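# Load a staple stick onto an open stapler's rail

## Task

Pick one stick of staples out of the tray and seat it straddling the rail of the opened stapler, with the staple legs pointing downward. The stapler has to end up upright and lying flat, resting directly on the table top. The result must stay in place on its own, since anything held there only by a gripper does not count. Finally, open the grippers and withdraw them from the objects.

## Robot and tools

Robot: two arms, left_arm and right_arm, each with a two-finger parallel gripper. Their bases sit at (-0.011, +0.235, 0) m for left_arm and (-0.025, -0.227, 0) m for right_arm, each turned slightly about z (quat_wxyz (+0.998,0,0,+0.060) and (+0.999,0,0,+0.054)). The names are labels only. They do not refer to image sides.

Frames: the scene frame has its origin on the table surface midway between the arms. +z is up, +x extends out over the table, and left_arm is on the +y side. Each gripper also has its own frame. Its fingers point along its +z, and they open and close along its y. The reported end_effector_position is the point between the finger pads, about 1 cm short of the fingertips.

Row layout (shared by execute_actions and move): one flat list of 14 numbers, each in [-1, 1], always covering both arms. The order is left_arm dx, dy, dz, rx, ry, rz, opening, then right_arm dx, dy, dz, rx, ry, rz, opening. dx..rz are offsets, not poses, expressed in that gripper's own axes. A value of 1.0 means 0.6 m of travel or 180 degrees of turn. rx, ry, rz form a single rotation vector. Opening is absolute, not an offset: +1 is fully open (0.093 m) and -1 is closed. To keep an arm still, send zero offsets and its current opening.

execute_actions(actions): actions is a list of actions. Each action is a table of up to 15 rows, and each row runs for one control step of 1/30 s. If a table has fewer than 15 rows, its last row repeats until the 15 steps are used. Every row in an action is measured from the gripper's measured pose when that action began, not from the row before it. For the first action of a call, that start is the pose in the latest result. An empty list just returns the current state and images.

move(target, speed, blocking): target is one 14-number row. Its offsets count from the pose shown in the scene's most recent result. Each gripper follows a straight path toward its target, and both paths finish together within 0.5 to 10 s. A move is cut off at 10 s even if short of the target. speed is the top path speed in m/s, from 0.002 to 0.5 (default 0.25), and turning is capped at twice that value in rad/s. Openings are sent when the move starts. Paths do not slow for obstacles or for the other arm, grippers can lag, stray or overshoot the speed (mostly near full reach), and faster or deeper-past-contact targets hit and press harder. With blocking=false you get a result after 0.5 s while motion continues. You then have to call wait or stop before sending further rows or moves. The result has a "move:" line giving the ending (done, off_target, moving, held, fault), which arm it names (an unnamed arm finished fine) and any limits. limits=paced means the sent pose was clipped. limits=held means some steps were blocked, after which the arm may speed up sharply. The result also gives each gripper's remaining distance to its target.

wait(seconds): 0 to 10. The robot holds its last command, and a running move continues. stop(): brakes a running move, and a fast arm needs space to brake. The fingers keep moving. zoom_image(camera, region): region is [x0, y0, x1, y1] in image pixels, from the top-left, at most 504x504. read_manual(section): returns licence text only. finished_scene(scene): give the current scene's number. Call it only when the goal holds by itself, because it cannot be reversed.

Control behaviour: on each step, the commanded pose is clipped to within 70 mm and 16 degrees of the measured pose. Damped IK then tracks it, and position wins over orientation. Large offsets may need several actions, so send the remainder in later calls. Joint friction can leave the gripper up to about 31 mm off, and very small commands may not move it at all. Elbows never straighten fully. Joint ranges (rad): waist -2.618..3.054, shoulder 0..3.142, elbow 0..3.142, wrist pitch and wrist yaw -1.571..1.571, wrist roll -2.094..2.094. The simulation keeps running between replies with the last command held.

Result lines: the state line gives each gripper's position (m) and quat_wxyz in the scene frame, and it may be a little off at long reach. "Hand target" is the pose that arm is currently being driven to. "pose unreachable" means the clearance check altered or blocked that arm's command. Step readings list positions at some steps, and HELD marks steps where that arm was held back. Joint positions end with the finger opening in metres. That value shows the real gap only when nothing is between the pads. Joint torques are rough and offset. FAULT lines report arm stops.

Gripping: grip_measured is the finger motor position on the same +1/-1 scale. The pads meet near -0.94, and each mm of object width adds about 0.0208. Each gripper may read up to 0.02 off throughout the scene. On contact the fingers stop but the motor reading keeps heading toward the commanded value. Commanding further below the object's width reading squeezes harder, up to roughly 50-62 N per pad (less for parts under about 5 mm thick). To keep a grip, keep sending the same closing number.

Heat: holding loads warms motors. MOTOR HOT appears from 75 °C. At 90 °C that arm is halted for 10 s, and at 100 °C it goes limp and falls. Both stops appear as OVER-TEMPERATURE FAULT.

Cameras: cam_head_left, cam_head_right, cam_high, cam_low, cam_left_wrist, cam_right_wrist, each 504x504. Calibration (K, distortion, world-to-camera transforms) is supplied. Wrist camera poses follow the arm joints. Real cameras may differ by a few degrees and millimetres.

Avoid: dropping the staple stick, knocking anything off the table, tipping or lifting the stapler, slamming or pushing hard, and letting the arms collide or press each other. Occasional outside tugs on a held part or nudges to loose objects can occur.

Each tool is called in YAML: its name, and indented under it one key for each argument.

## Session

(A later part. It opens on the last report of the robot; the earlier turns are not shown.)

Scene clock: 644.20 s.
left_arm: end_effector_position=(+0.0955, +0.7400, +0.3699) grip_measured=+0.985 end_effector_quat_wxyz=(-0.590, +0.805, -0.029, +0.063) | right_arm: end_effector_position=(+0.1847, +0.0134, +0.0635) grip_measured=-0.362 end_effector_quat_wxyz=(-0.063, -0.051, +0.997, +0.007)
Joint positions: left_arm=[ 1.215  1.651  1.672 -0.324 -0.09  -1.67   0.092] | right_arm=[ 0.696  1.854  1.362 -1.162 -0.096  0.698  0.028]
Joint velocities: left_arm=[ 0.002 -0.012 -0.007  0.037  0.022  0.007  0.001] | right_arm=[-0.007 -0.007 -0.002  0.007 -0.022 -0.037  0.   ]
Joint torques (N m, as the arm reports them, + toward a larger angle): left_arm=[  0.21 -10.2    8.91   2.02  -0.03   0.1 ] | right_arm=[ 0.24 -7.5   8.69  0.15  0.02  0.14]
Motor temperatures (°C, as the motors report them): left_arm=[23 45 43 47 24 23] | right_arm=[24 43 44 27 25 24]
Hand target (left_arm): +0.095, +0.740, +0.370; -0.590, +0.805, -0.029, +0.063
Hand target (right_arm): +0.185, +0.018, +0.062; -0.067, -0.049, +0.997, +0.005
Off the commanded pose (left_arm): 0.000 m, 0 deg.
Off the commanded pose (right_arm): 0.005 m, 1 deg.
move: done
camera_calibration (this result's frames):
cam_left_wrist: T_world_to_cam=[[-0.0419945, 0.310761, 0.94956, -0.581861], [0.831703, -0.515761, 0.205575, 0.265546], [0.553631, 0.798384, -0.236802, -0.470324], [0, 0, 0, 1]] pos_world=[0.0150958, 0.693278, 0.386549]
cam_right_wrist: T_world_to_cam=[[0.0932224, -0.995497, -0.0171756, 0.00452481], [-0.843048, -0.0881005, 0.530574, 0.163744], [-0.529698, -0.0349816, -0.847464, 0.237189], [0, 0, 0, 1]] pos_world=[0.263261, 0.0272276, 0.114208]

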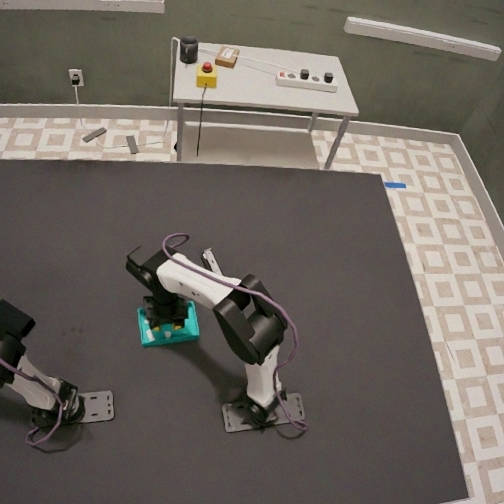

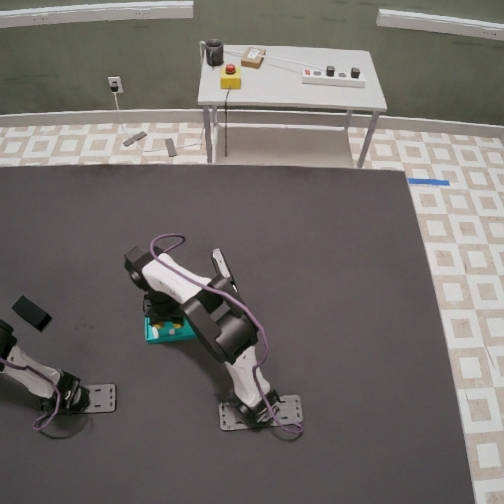

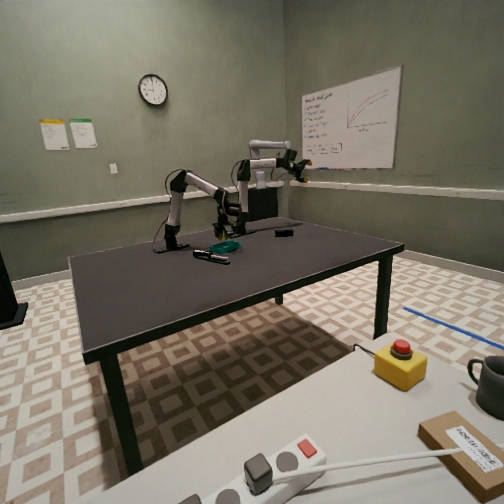

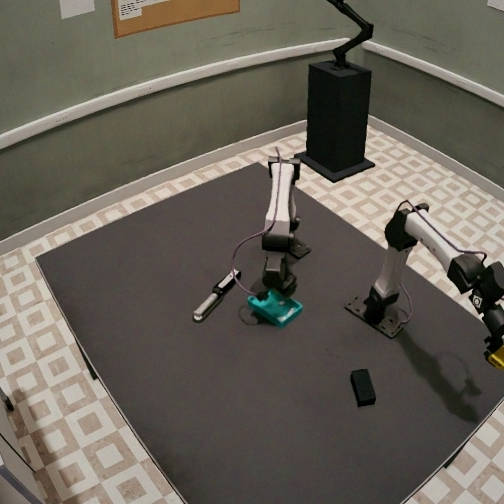

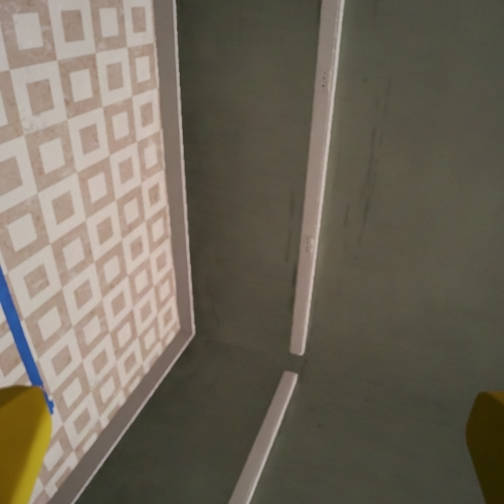

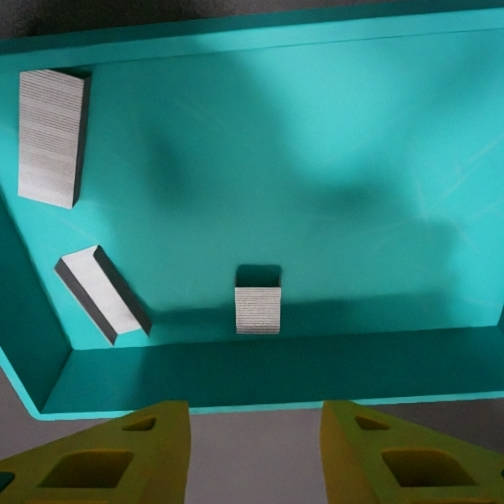

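move:
  target: [0,0,0,0,0,0,1, -0.012,0,0.085,0,0,0,-0.36]
  speed: 0.05

Scene clock: 652.73 s.
left_arm: end_effector_position=(+0.0955, +0.7400, +0.3699) grip_measured=+0.985 end_effector_quat_wxyz=(-0.590, +0.805, -0.029, +0.063) | right_arm: end_effector_position=(+0.1895, +0.0183, +0.0219) grip_measured=-0.362 end_effector_quat_wxyz=(-0.054, -0.050, +0.997, +0.015)
Joint positions: left_arm=[ 1.215  1.651  1.672 -0.324 -0.09  -1.67   0.092] | right_arm=[ 0.696  1.907  1.262 -0.983 -0.096  0.7    0.028]
Joint velocities: left_arm=[-0.017  0.002  0.007 -0.022  0.007 -0.007  0.001] | right_arm=[-0.012  0.012  0.007  0.037  0.022  0.022  0.001]
Joint torques (N m, as the arm reports them, + toward a larger angle): left_arm=[  0.11 -10.15   8.92   2.01  -0.07   0.08] | right_arm=[-0.13 -7.87  4.82  0.31  0.09  0.06]
Motor temperatures (°C, as the motors report them): left_arm=[23 45 43 47 24 23] | right_arm=[24 43 44 27 25 24]
Hand target (left_arm): +0.095, +0.740, +0.370; -0.590, +0.805, -0.029, +0.063
Hand target (right_arm): +0.185, +0.015, +0.012; -0.063, -0.051, +0.997, +0.007
Off the commanded pose (left_arm): 0.000 m, 0 deg.
Off the commanded pose (right_arm): 0.011 m, 1 deg.
move: off_target (right_arm)
camera_calibration (this result's frames):
cam_left_wrist: T_world_to_cam=[[-0.0419945, 0.310761, 0.94956, -0.581861], [0.831703, -0.515761, 0.205575, 0.265546], [0.553631, 0.798384, -0.236802, -0.470324], [0, 0, 0, 1]] pos_world=[0.0150958, 0.693278, 0.386549]
cam_right_wrist: T_world_to_cam=[[0.0917606, -0.995238, -0.0328733, 0.00888787], [-0.852067, -0.095559, 0.514636, 0.192451], [-0.515327, -0.019213, -0.856778, 0.201822], [0, 0, 0, 1]] pos_world=[0.26717, 0.0311136, 0.074167]

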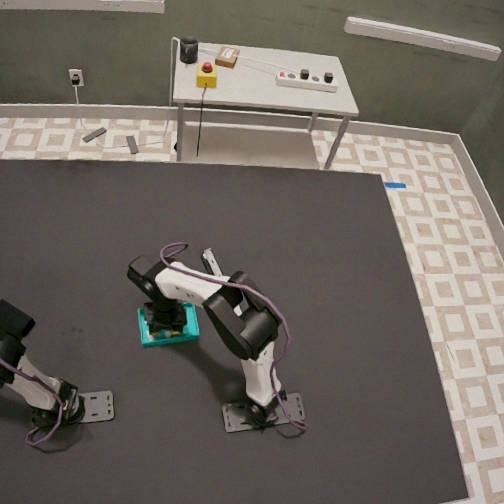

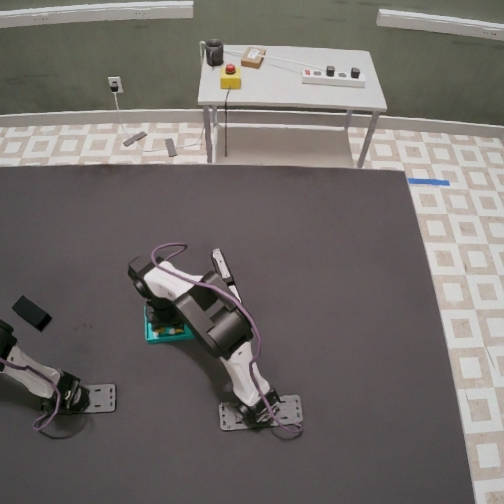

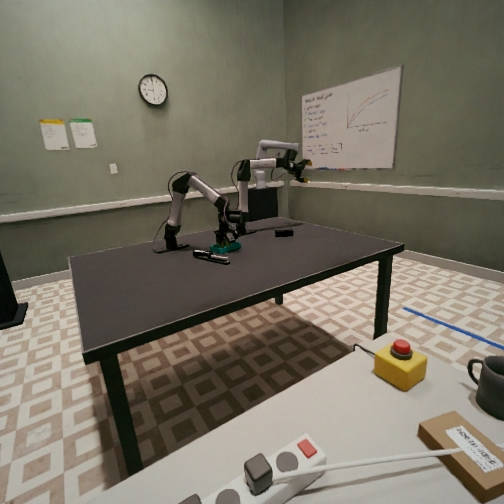

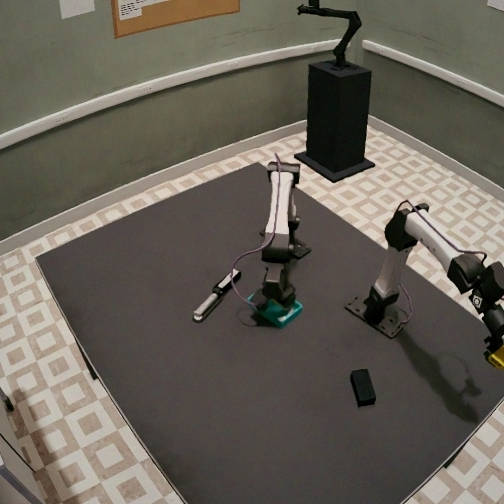

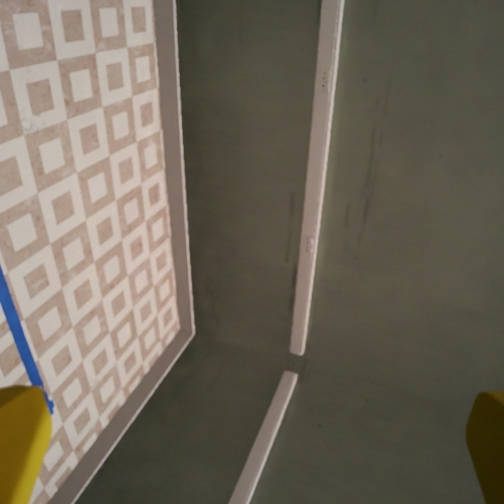

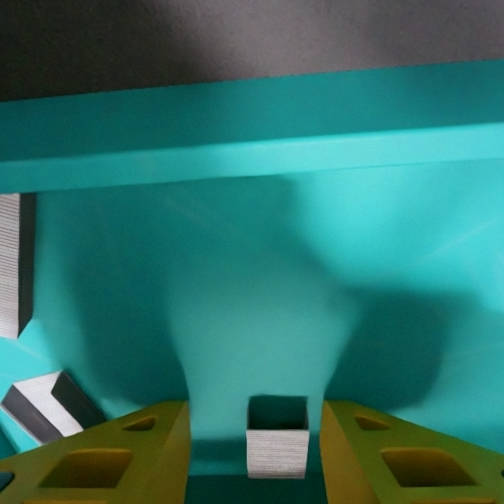

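execute_actions:
  actions:
    - [[0,0,0,0,0,0,1,0.018,0,0.004,0,0,0,-0.36]]
    - [[0,0,0,0,0,0,1,0,0,0,0,0,0,-0.6]]
    - [[0,0,0,0,0,0,1,0,0,0,0,0,0,-0.78]]
    - [[0,0,0,0,0,0,1,0,0,0,0,0,0,-0.78]]

move:
  target: [0,0,0,0,0,0,1, -0.01,0,-0.1,0,0,0,-0.78]
  speed: 0.04

Scene clock: 663.20 s.
left_arm: end_effector_position=(+0.0955, +0.7400, +0.3699) grip_measured=+0.985 end_effector_quat_wxyz=(-0.590, +0.805, -0.029, +0.063) | right_arm: end_effector_position=(+0.1830, +0.0188, +0.0213) grip_measured=-0.770 end_effector_quat_wxyz=(-0.054, -0.052, +0.997, +0.014)
Joint positions: left_arm=[ 1.215  1.651  1.672 -0.324 -0.09  -1.67   0.092] | right_arm=[ 0.711  1.895  1.242 -0.976 -0.096  0.712  0.008]
Joint velocities: left_arm=[-0.002  0.002 -0.002 -0.007 -0.007 -0.007  0.001] | right_arm=[ 0.012 -0.002  0.012 -0.051 -0.037  0.037  0.   ]
Joint torques (N m, as the arm reports them, + toward a larger angle): left_arm=[  0.15 -10.18   9.     2.01  -0.06   0.1 ] | right_arm=[-0.18 -9.16  6.68  0.26  0.09  0.06]
Motor temperatures (°C, as the motors report them): left_arm=[23 45 44 47 24 23] | right_arm=[24 43 43 27 25 24]
Hand target (left_arm): +0.095, +0.740, +0.370; -0.590, +0.805, -0.029, +0.063
Hand target (right_arm): +0.183, +0.019, +0.021; -0.054, -0.052, +0.997, +0.014
Off the commanded pose (left_arm): 0.000 m, 0 deg.
Off the commanded pose (right_arm): 0.000 m, 0 deg.
Step readings (end_effector_position; steps 1 to 15: 1st action; 16 to 30: 2nd action; 31 to 45: 3rd action; 46 to 60: 4th action):
0: left_arm (+0.0955, +0.7400, +0.3699) | right_arm (+0.1897, +0.0186, +0.0219)
1: left_arm (+0.0955, +0.7400, +0.3699) | right_arm (+0.1894, +0.0188, +0.0217)
2: left_arm (+0.0955, +0.7400, +0.3699) | right_arm (+0.1881, +0.0185, +0.0215)
4: left_arm (+0.0955, +0.7400, +0.3699) | right_arm (+0.1848, +0.0183, +0.0214)
8: left_arm (+0.0955, +0.7400, +0.3699) | right_arm (+0.1830, +0.0188, +0.0213)
15: left_arm (+0.0955, +0.7400, +0.3699) | right_arm (+0.1830, +0.0188, +0.0213)
16: left_arm (+0.0955, +0.7400, +0.3699) | right_arm (+0.1830, +0.0188, +0.0213)
17: left_arm (+0.0955, +0.7400, +0.3699) | right_arm (+0.1830, +0.0188, +0.0213)
19: left_arm (+0.0955, +0.7400, +0.3699) | right_arm (+0.1830, +0.0188, +0.0213)
23: left_arm (+0.0955, +0.7400, +0.3699) | right_arm (+0.1830, +0.0188, +0.0213)
30: left_arm (+0.0955, +0.7400, +0.3699) | right_arm (+0.1830, +0.0188, +0.0213)
31: left_arm (+0.0955, +0.7400, +0.3699) | right_arm (+0.1830, +0.0188, +0.0213)
32: left_arm (+0.0955, +0.7400, +0.3699) | right_arm (+0.1830, +0.0188, +0.0213)
34: left_arm (+0.0955, +0.7400, +0.3699) | right_arm (+0.1830, +0.0188, +0.0213)
38: left_arm (+0.0955, +0.7400, +0.3699) | right_arm (+0.1830, +0.0188, +0.0213)
45: left_arm (+0.0955, +0.7400, +0.3699) | right_arm (+0.1830, +0.0188, +0.0213)
46: left_arm (+0.0955, +0.7400, +0.3699) | right_arm (+0.1830, +0.0188, +0.0213)
47: left_arm (+0.0955, +0.7400, +0.3699) | right_arm (+0.1830, +0.0188, +0.0213)
49: left_arm (+0.0955, +0.7400, +0.3699) | right_arm (+0.1830, +0.0188, +0.0213)
53: left_arm (+0.0955, +0.7400, +0.3699) | right_arm (+0.1830, +0.0188, +0.0213)
60: end_effector_position above
camera_calibration (this result's frames):
cam_left_wrist: T_world_to_cam=[[-0.0419945, 0.310761, 0.94956, -0.581861], [0.831703, -0.515761, 0.205575, 0.265546], [0.553631, 0.798384, -0.236802, -0.470324], [0, 0, 0, 1]] pos_world=[0.0150958, 0.693278, 0.386549]
cam_right_wrist: T_world_to_cam=[[0.0948663, -0.99499, -0.0315335, 0.0093514], [-0.851612, -0.0975183, 0.515021, 0.187212], [-0.515516, -0.0220039, -0.856597, 0.198052], [0, 0, 0, 1]] pos_world=[0.260644, 0.0319191, 0.073527]

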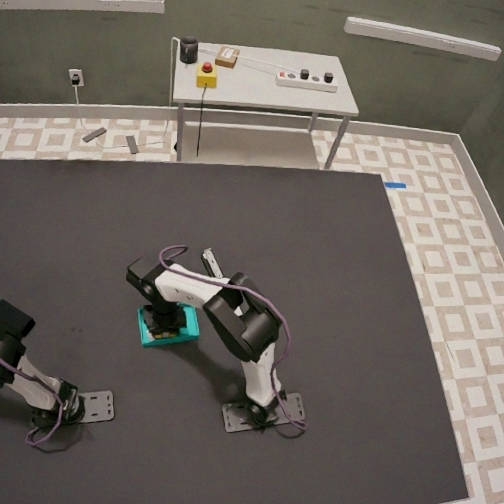

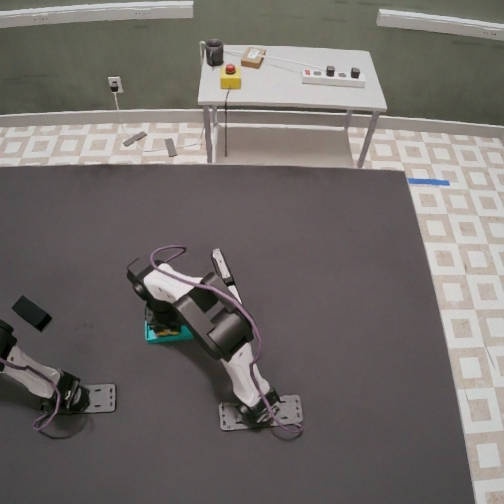

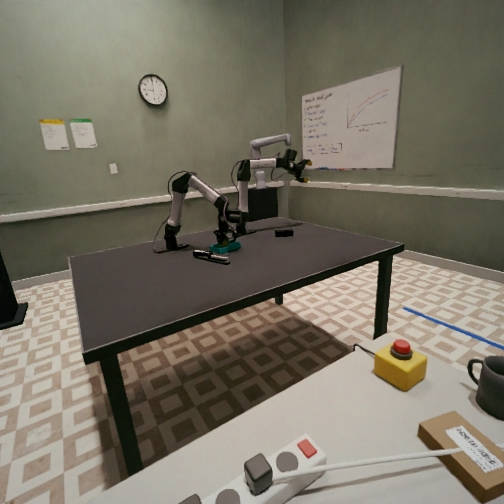

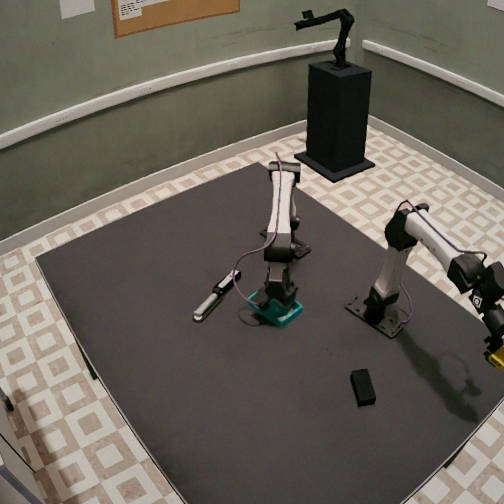

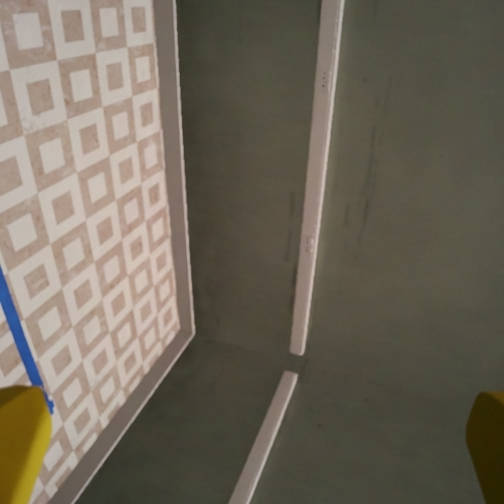

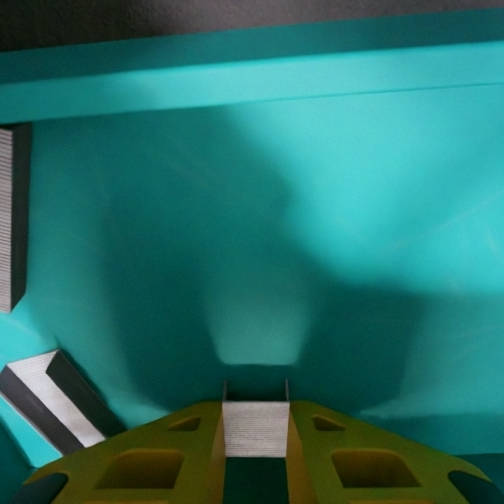

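Scene clock: 665.13 s.
left_arm: end_effector_position=(+0.0955, +0.7400, +0.3699) grip_measured=+0.985 end_effector_quat_wxyz=(-0.590, +0.805, -0.029, +0.063) | right_arm: end_effector_position=(+0.1914, +0.0177, +0.0723) grip_measured=-0.770 end_effector_quat_wxyz=(-0.061, -0.051, +0.997, +0.009)
Joint positions: left_arm=[ 1.215  1.651  1.672 -0.324 -0.09  -1.67   0.092] | right_arm=[ 0.69   1.87   1.42  -1.199 -0.096  0.692  0.008]
Joint velocities: left_arm=[ 0.002 -0.002  0.007 -0.022 -0.051 -0.022 -0.001] | right_arm=[ 0.007 -0.007  0.002 -0.081 -0.007 -0.037  0.001]
Joint torques (N m, as the arm reports them, + toward a larger angle): left_arm=[  0.14 -10.18   8.95   2.01  -0.04   0.11] | right_arm=[ -0.99 -10.17   8.77   0.1    0.09  -0.08]
Motor temperatures (°C, as the motors report them): left_arm=[23 45 44 47 24 23] | right_arm=[24 44 43 27 25 24]
Hand target (left_arm): +0.095, +0.740, +0.370; -0.590, +0.805, -0.029, +0.063
Hand target (right_arm): +0.195, +0.017, +0.080; -0.054, -0.052, +0.997, +0.014
Off the commanded pose (left_arm): 0.000 m, 0 deg.
Off the commanded pose (right_arm): 0.009 m, 1 deg.
move: done
camera_calibration (this result's frames):
cam_left_wrist: T_world_to_cam=[[-0.0419945, 0.310761, 0.94956, -0.581861], [0.831703, -0.515761, 0.205575, 0.265546], [0.553631, 0.798384, -0.236802, -0.470324], [0, 0, 0, 1]] pos_world=[0.0150958, 0.693278, 0.386549]
cam_right_wrist: T_world_to_cam=[[0.0936166, -0.995389, -0.0208969, 0.00847918], [-0.844733, -0.0905211, 0.527476, 0.165694], [-0.526936, -0.0317282, -0.849313, 0.247877], [0, 0, 0, 1]] pos_world=[0.269789, 0.0313036, 0.123303]

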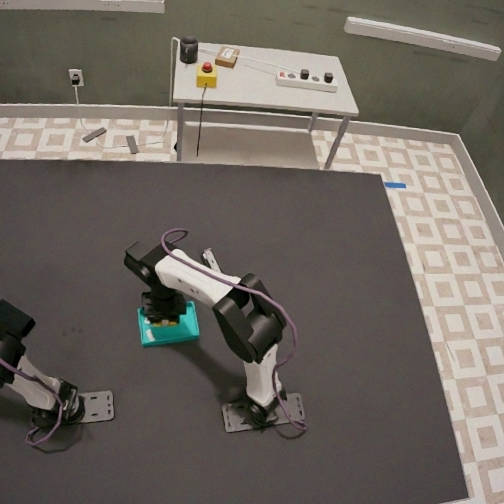

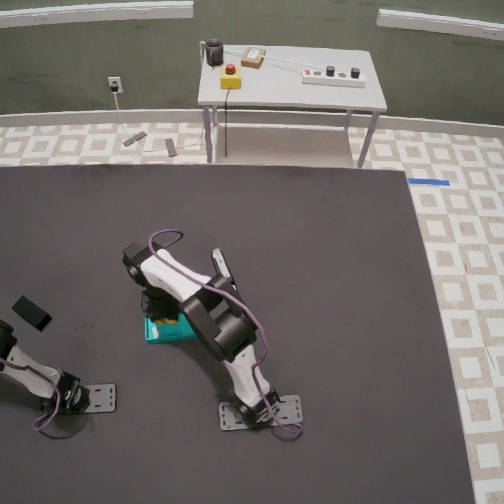

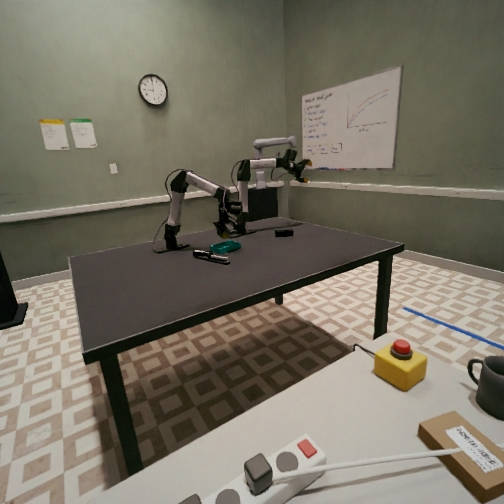

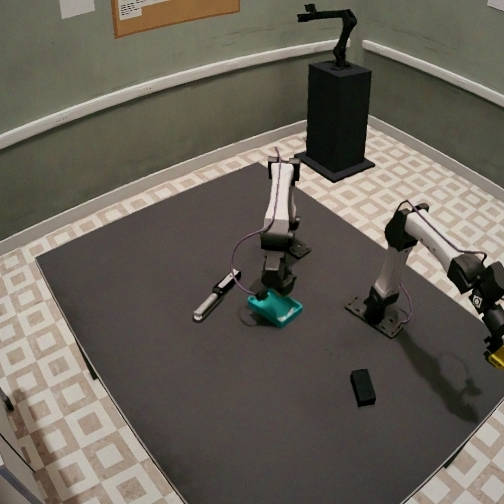

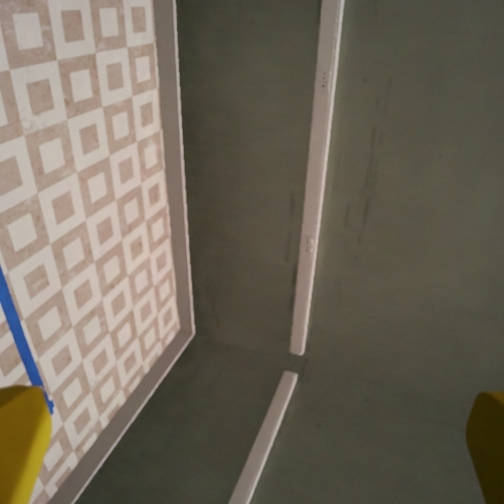

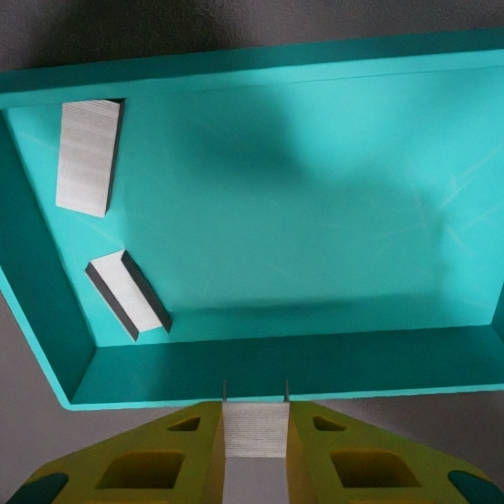

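move:
  target: [0,0,0,0,0,0,1, -0.2,-0.26,-0.095,0,0,-0.095,-0.78]
  speed: 0.1

Scene clock: 691.67 s.
left_arm: end_effector_position=(+0.0955, +0.7400, +0.3699) grip_measured=+0.985 end_effector_quat_wxyz=(-0.590, +0.805, -0.029, +0.063) | right_arm: end_effector_position=(+0.3285, -0.1259, +0.1128) grip_measured=-0.770 end_effector_quat_wxyz=(-0.053, -0.194, +0.979, +0.019)
Joint positions: left_arm=[ 1.215  1.651  1.672 -0.324 -0.09  -1.67   0.092] | right_arm=[ 0.15   2.042  1.821 -1.453 -0.045 -0.136  0.008]
Joint velocities: left_arm=[-0.012 -0.032 -0.012 -0.022 -0.022 -0.037 -0.   ] | right_arm=[-0.017  0.017  0.022 -0.007 -0.022  0.037 -0.   ]
Joint torques (N m, as the arm reports them, + toward a larger angle): left_arm=[  0.15 -10.19   8.94   2.    -0.05   0.1 ] | right_arm=[-0.4  -9.44  8.99  0.06  0.17 -0.05]
Motor temperatures (°C, as the motors report them): left_arm=[23 45 44 47 24 23] | right_arm=[24 47 44 27 25 24]
Hand target (left_arm): +0.095, +0.740, +0.370; -0.590, +0.805, -0.029, +0.063
Hand target (right_arm): +0.331, -0.128, +0.110; -0.059, -0.198, +0.978, +0.014
Off the commanded pose (left_arm): 0.000 m, 0 deg.
Off the commanded pose (right_arm): 0.005 m, 1 deg.
move: done
camera_calibration (this result's frames):
cam_left_wrist: T_world_to_cam=[[-0.0419945, 0.310761, 0.94956, -0.581861], [0.831703, -0.515761, 0.205575, 0.265546], [0.553631, 0.798384, -0.236802, -0.470324], [0, 0, 0, 1]] pos_world=[0.0150958, 0.693278, 0.386549]
cam_right_wrist: T_world_to_cam=[[0.371632, -0.926703, -0.055772, -0.225147], [-0.789829, -0.347171, 0.505611, 0.199249], [-0.487914, -0.143851, -0.860957, 0.324308], [0, 0, 0, 1]] pos_world=[0.399279, -0.0928189, 0.165916]

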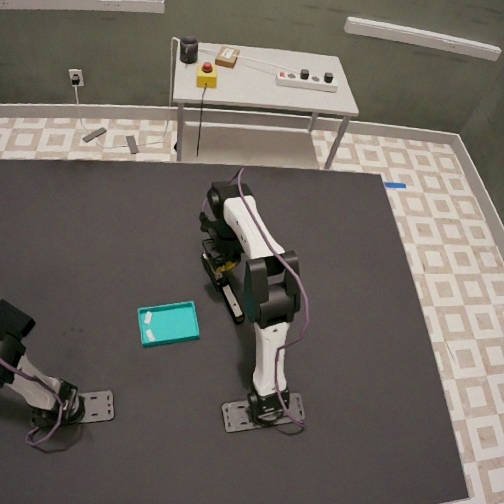

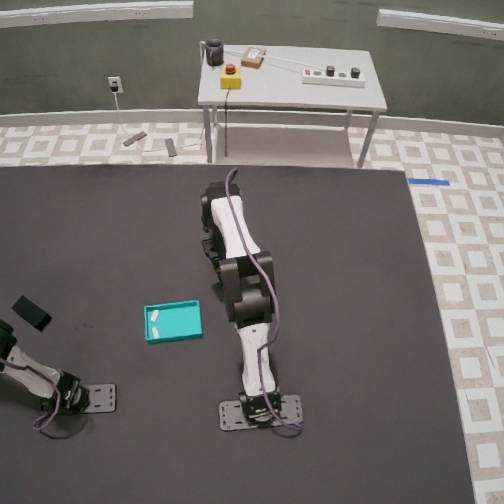

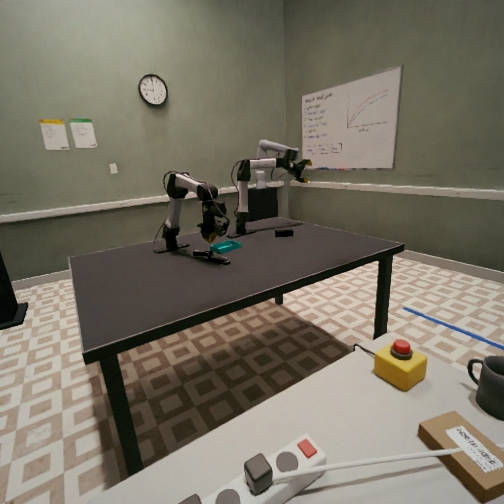

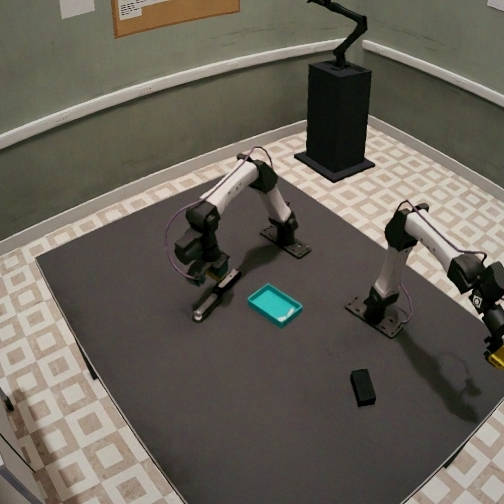

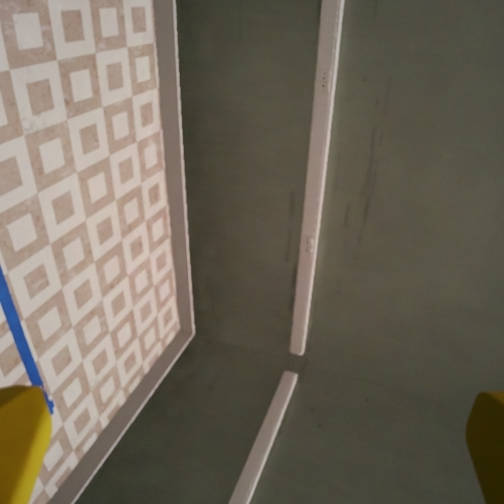

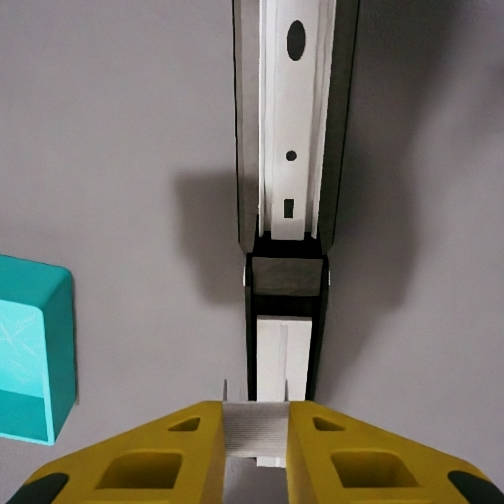

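move:
  target: [0,0,0,0,0,0,1, -0.075,-0.017,0.055,0,0,0,-0.78]
  speed: 0.05

Scene clock: 705.17 s.
left_arm: end_effector_position=(+0.0955, +0.7400, +0.3699) grip_measured=+0.985 end_effector_quat_wxyz=(-0.590, +0.805, -0.029, +0.063) | right_arm: end_effector_position=(+0.3629, -0.1169, +0.0777) grip_measured=-0.770 end_effector_quat_wxyz=(-0.059, -0.195, +0.979, +0.019)
Joint positions: left_arm=[ 1.215  1.651  1.672 -0.324 -0.09  -1.67   0.092] | right_arm=[ 0.15   2.213  1.947 -1.42  -0.045 -0.138  0.008]
Joint velocities: left_arm=[-0.002 -0.007 -0.007  0.022 -0.007  0.037 -0.001] | right_arm=[ 0.017 -0.002  0.022  0.081  0.022  0.037  0.   ]
Joint torques (N m, as the arm reports them, + toward a larger angle): left_arm=[  0.05 -10.17   8.94   2.    -0.04   0.11] | right_arm=[ -0.94 -11.17   8.94   0.24   0.1    0.01]
Motor temperatures (°C, as the motors report them): left_arm=[23 46 44 47 24 23] | right_arm=[24 48 45 27 25 24]
Hand target (left_arm): +0.095, +0.740, +0.370; -0.590, +0.805, -0.029, +0.063
Hand target (right_arm): +0.370, -0.118, +0.075; -0.053, -0.194, +0.979, +0.019
Off the commanded pose (left_arm): 0.000 m, 0 deg.
Off the commanded pose (right_arm): 0.008 m, 1 deg.
move: done
camera_calibration (this result's frames):
cam_left_wrist: T_world_to_cam=[[-0.0419945, 0.310761, 0.94956, -0.581861], [0.831703, -0.515761, 0.205575, 0.265546], [0.553631, 0.798384, -0.236802, -0.470324], [0, 0, 0, 1]] pos_world=[0.0150958, 0.693278, 0.386549]
cam_right_wrist: T_world_to_cam=[[0.372742, -0.926156, -0.0574362, -0.231707], [-0.783347, -0.347239, 0.515551, 0.244132], [-0.497425, -0.147175, -0.854932, 0.314793], [0, 0, 0, 1]] pos_world=[0.434193, -0.083495, 0.129956]

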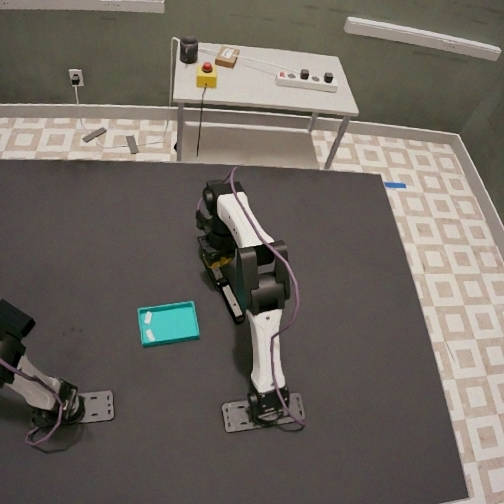

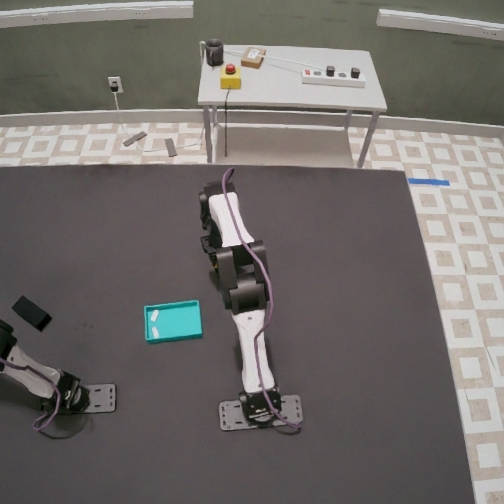

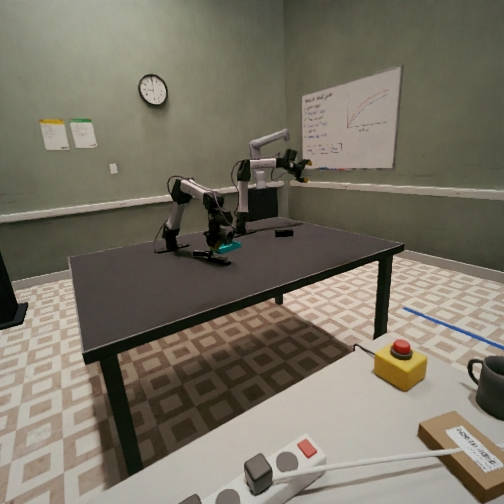

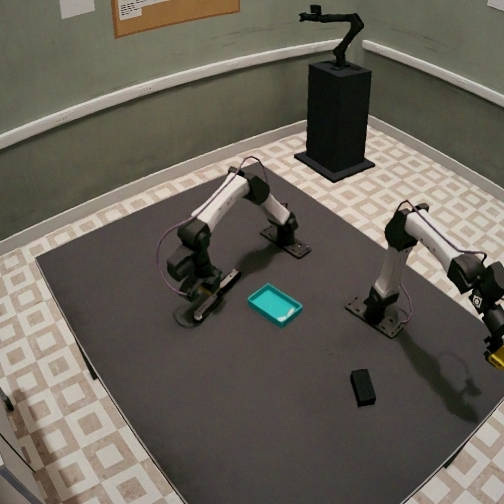

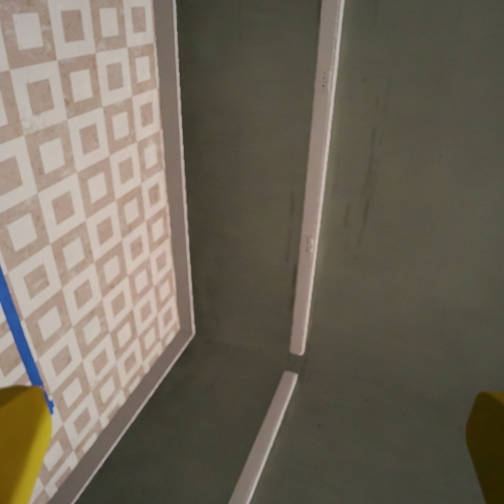

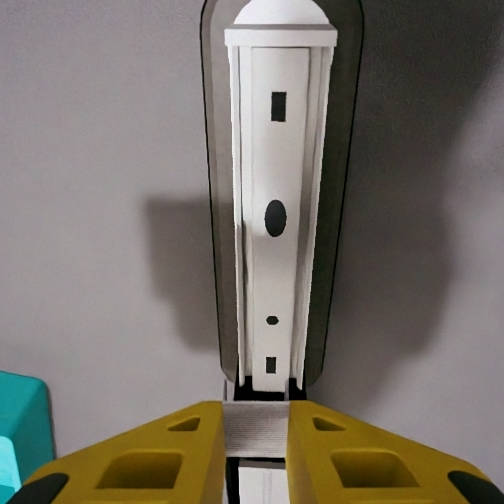

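move:
  target: [0,0,0,0,0,0,1, -0.055,-0.013,0.02,0,0,0,-0.78]
  speed: 0.04

Scene clock: 712.53 s.
left_arm: end_effector_position=(+0.0955, +0.7400, +0.3699) grip_measured=+0.985 end_effector_quat_wxyz=(-0.590, +0.805, -0.029, +0.063) | right_arm: end_effector_position=(+0.3935, -0.1088, +0.0647) grip_measured=-0.770 end_effector_quat_wxyz=(-0.051, -0.195, +0.979, +0.019)
Joint positions: left_arm=[ 1.215  1.651  1.672 -0.324 -0.09  -1.67   0.092] | right_arm=[ 0.15   2.355  2.135 -1.452 -0.045 -0.138  0.008]
Joint velocities: left_arm=[-0.007  0.012 -0.007  0.037 -0.051 -0.022  0.   ] | right_arm=[-0.017  0.002  0.017 -0.022 -0.022 -0.037 -0.001]
Joint torques (N m, as the arm reports them, + toward a larger angle): left_arm=[  0.24 -10.11   9.     2.    -0.02   0.09] | right_arm=[ -0.77 -12.12   8.87   0.11   0.1   -0.03]
Motor temperatures (°C, as the motors report them): left_arm=[23 46 44 47 24 23] | right_arm=[24 49 45 27 25 24]
Hand target (left_arm): +0.095, +0.740, +0.370; -0.590, +0.805, -0.029, +0.063
Hand target (right_arm): +0.394, -0.112, +0.062; -0.058, -0.195, +0.979, +0.019
Off the commanded pose (left_arm): 0.000 m, 0 deg.
Off the commanded pose (right_arm): 0.004 m, 1 deg.
move: done
camera_calibration (this result's frames):
cam_left_wrist: T_world_to_cam=[[-0.0419945, 0.310761, 0.94956, -0.581861], [0.831703, -0.515761, 0.205575, 0.265546], [0.553631, 0.798384, -0.236802, -0.470324], [0, 0, 0, 1]] pos_world=[0.0150958, 0.693278, 0.386549]
cam_right_wrist: T_world_to_cam=[[0.373534, -0.925947, -0.0556201, -0.236816], [-0.790488, -0.349117, 0.503235, 0.281033], [-0.485387, -0.144009, -0.862358, 0.316196], [0, 0, 0, 1]] pos_world=[0.464089, -0.0756309, 0.118077]

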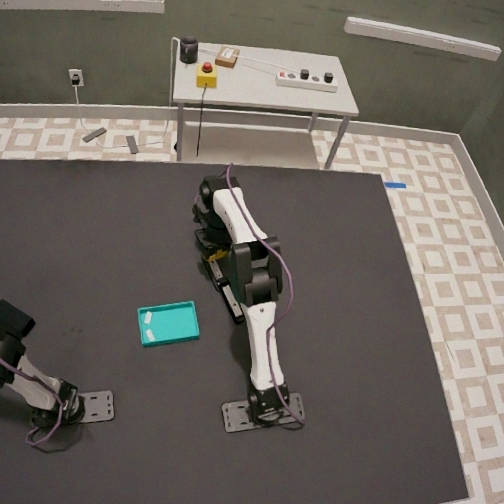

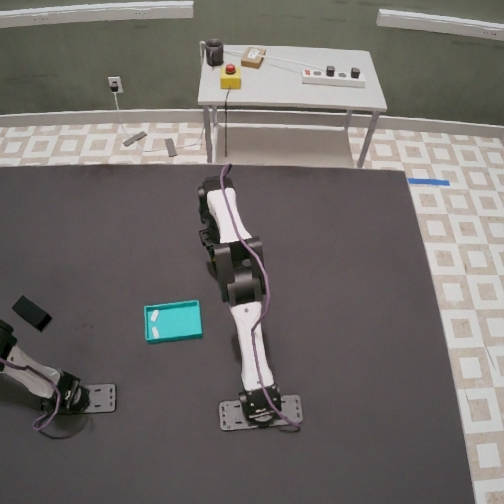

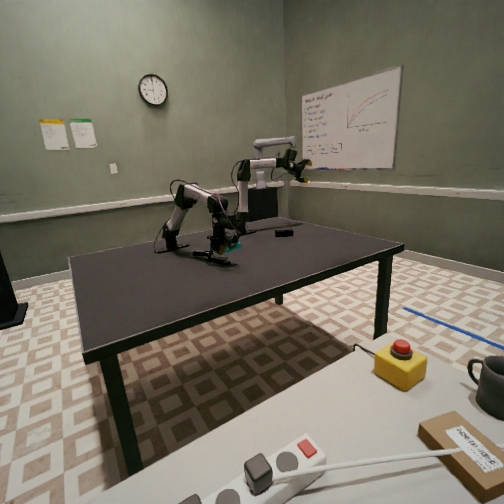

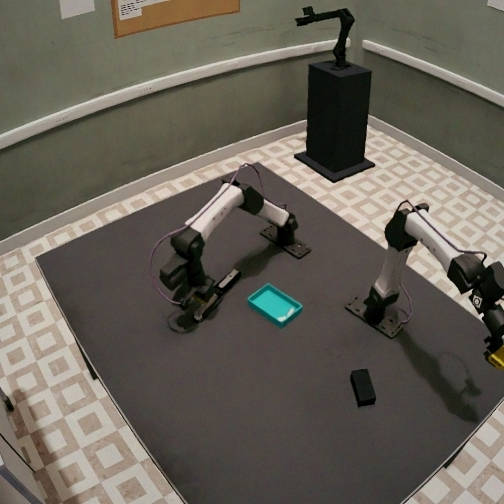

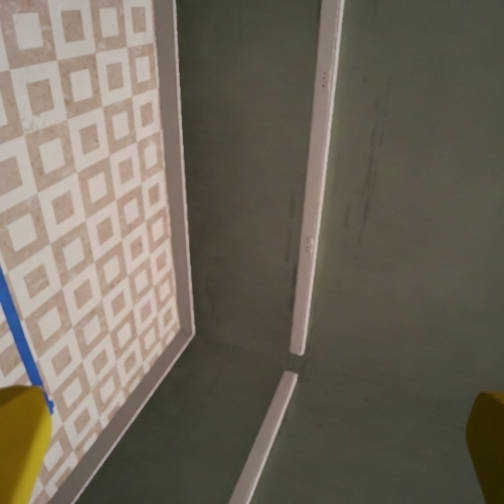

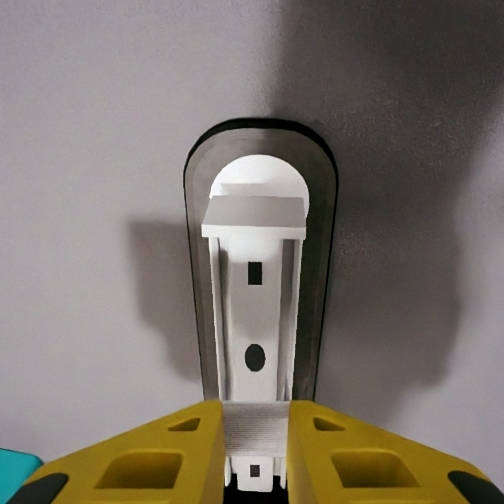

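zoom_image:
  camera: "cam_right_wrist"
  region: [160,250,360,500]

move:
  target: [0,0,0,0,0,0,1, 0,0,0.035,0,0,0,-0.78]
  speed: 0.015

Region (160, 250, 360, 500) of cam_right_wrist's 504x504 image, scaled by 2.016, with more detail than that image has; it fills the left 403 columns of this view, and the rest is white.

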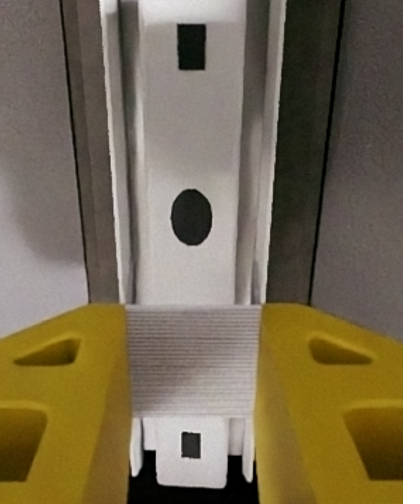

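Scene clock: 720.10 s.
left_arm: end_effector_position=(+0.0955, +0.7400, +0.3699) grip_measured=+0.985 end_effector_quat_wxyz=(-0.590, +0.805, -0.029, +0.063) | right_arm: end_effector_position=(+0.3925, -0.1087, +0.0473) grip_measured=-0.770 end_effector_quat_wxyz=(-0.053, -0.195, +0.979, +0.020)
Joint positions: left_arm=[ 1.215  1.651  1.672 -0.324 -0.09  -1.67   0.092] | right_arm=[ 0.15   2.355  2.066 -1.385 -0.047 -0.138  0.008]
Joint velocities: left_arm=[-0.002 -0.027 -0.012 -0.007  0.022  0.007  0.   ] | right_arm=[ 0.002  0.002 -0.022  0.007 -0.007 -0.139  0.   ]
Joint torques (N m, as the arm reports them, + toward a larger angle): left_arm=[  0.17 -10.1    8.93   2.03  -0.04   0.1 ] | right_arm=[ -0.21 -14.15   4.99   0.33   0.08   0.06]
Motor temperatures (°C, as the motors report them): left_arm=[23 46 44 47 24 23] | right_arm=[24 51 45 27 25 24]
Hand target (left_arm): +0.095, +0.740, +0.370; -0.590, +0.805, -0.029, +0.063
Hand target (right_arm): +0.391, -0.108, +0.044; -0.052, -0.195, +0.979, +0.019
Off the commanded pose (left_arm): 0.000 m, 0 deg.
Off the commanded pose (right_arm): 0.004 m, 0 deg.
move: done
camera_calibration (this result's frames):
cam_left_wrist: T_world_to_cam=[[-0.0419945, 0.310761, 0.94956, -0.581861], [0.831703, -0.515761, 0.205575, 0.265546], [0.553631, 0.798384, -0.236802, -0.470324], [0, 0, 0, 1]] pos_world=[0.0150958, 0.693278, 0.386549]
cam_right_wrist: T_world_to_cam=[[0.37316, -0.92596, -0.0578825, -0.237091], [-0.788824, -0.349498, 0.505577, 0.288201], [-0.488374, -0.143002, -0.860838, 0.301895], [0, 0, 0, 1]] pos_world=[0.463251, -0.0756395, 0.100451]

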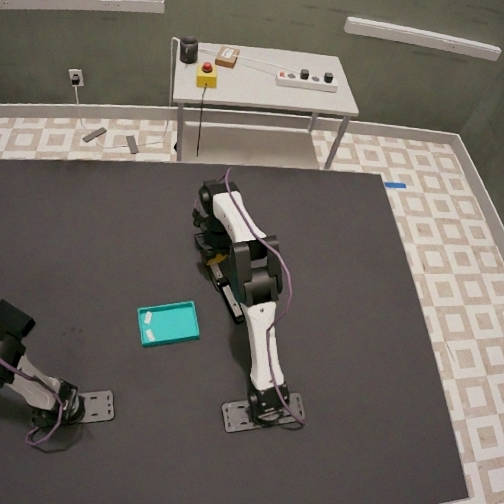

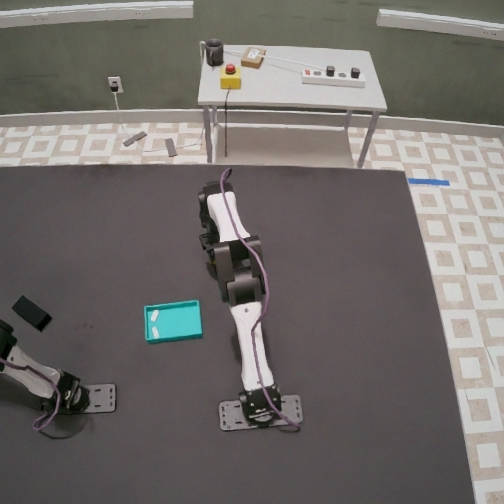

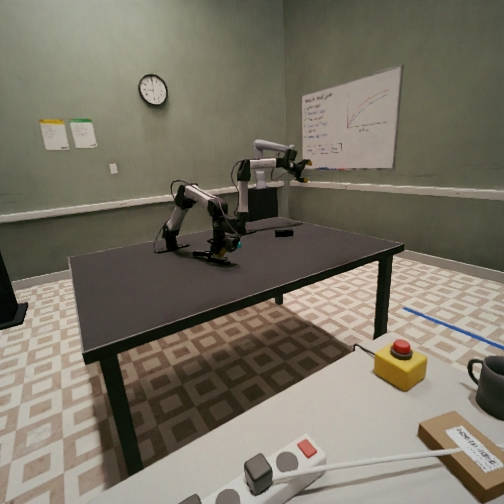

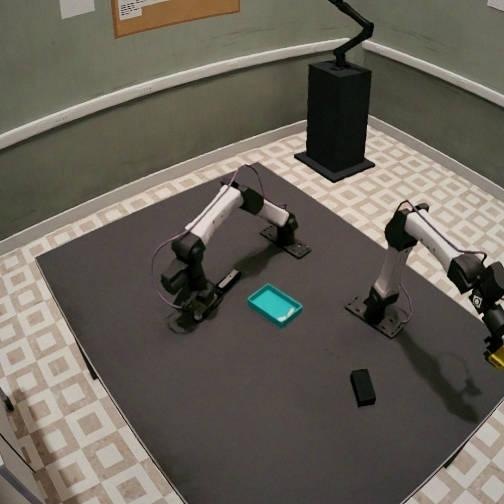

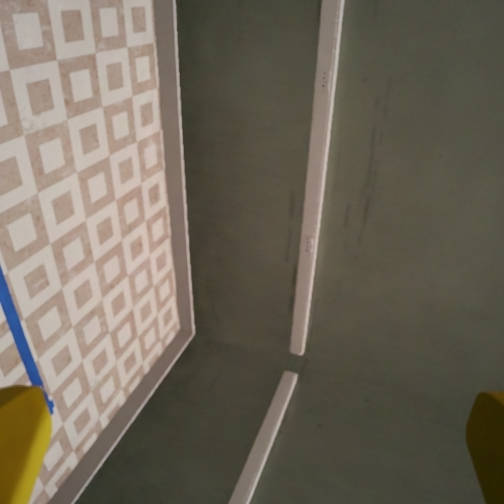

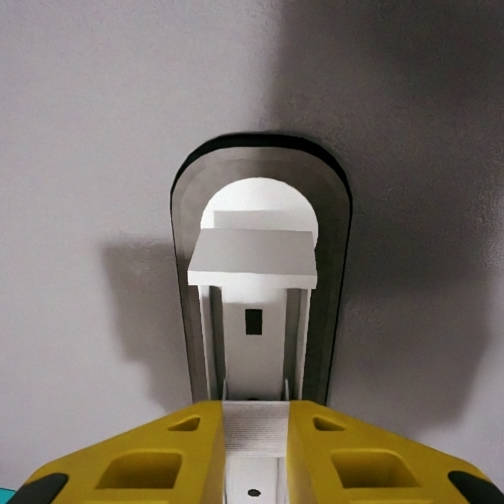

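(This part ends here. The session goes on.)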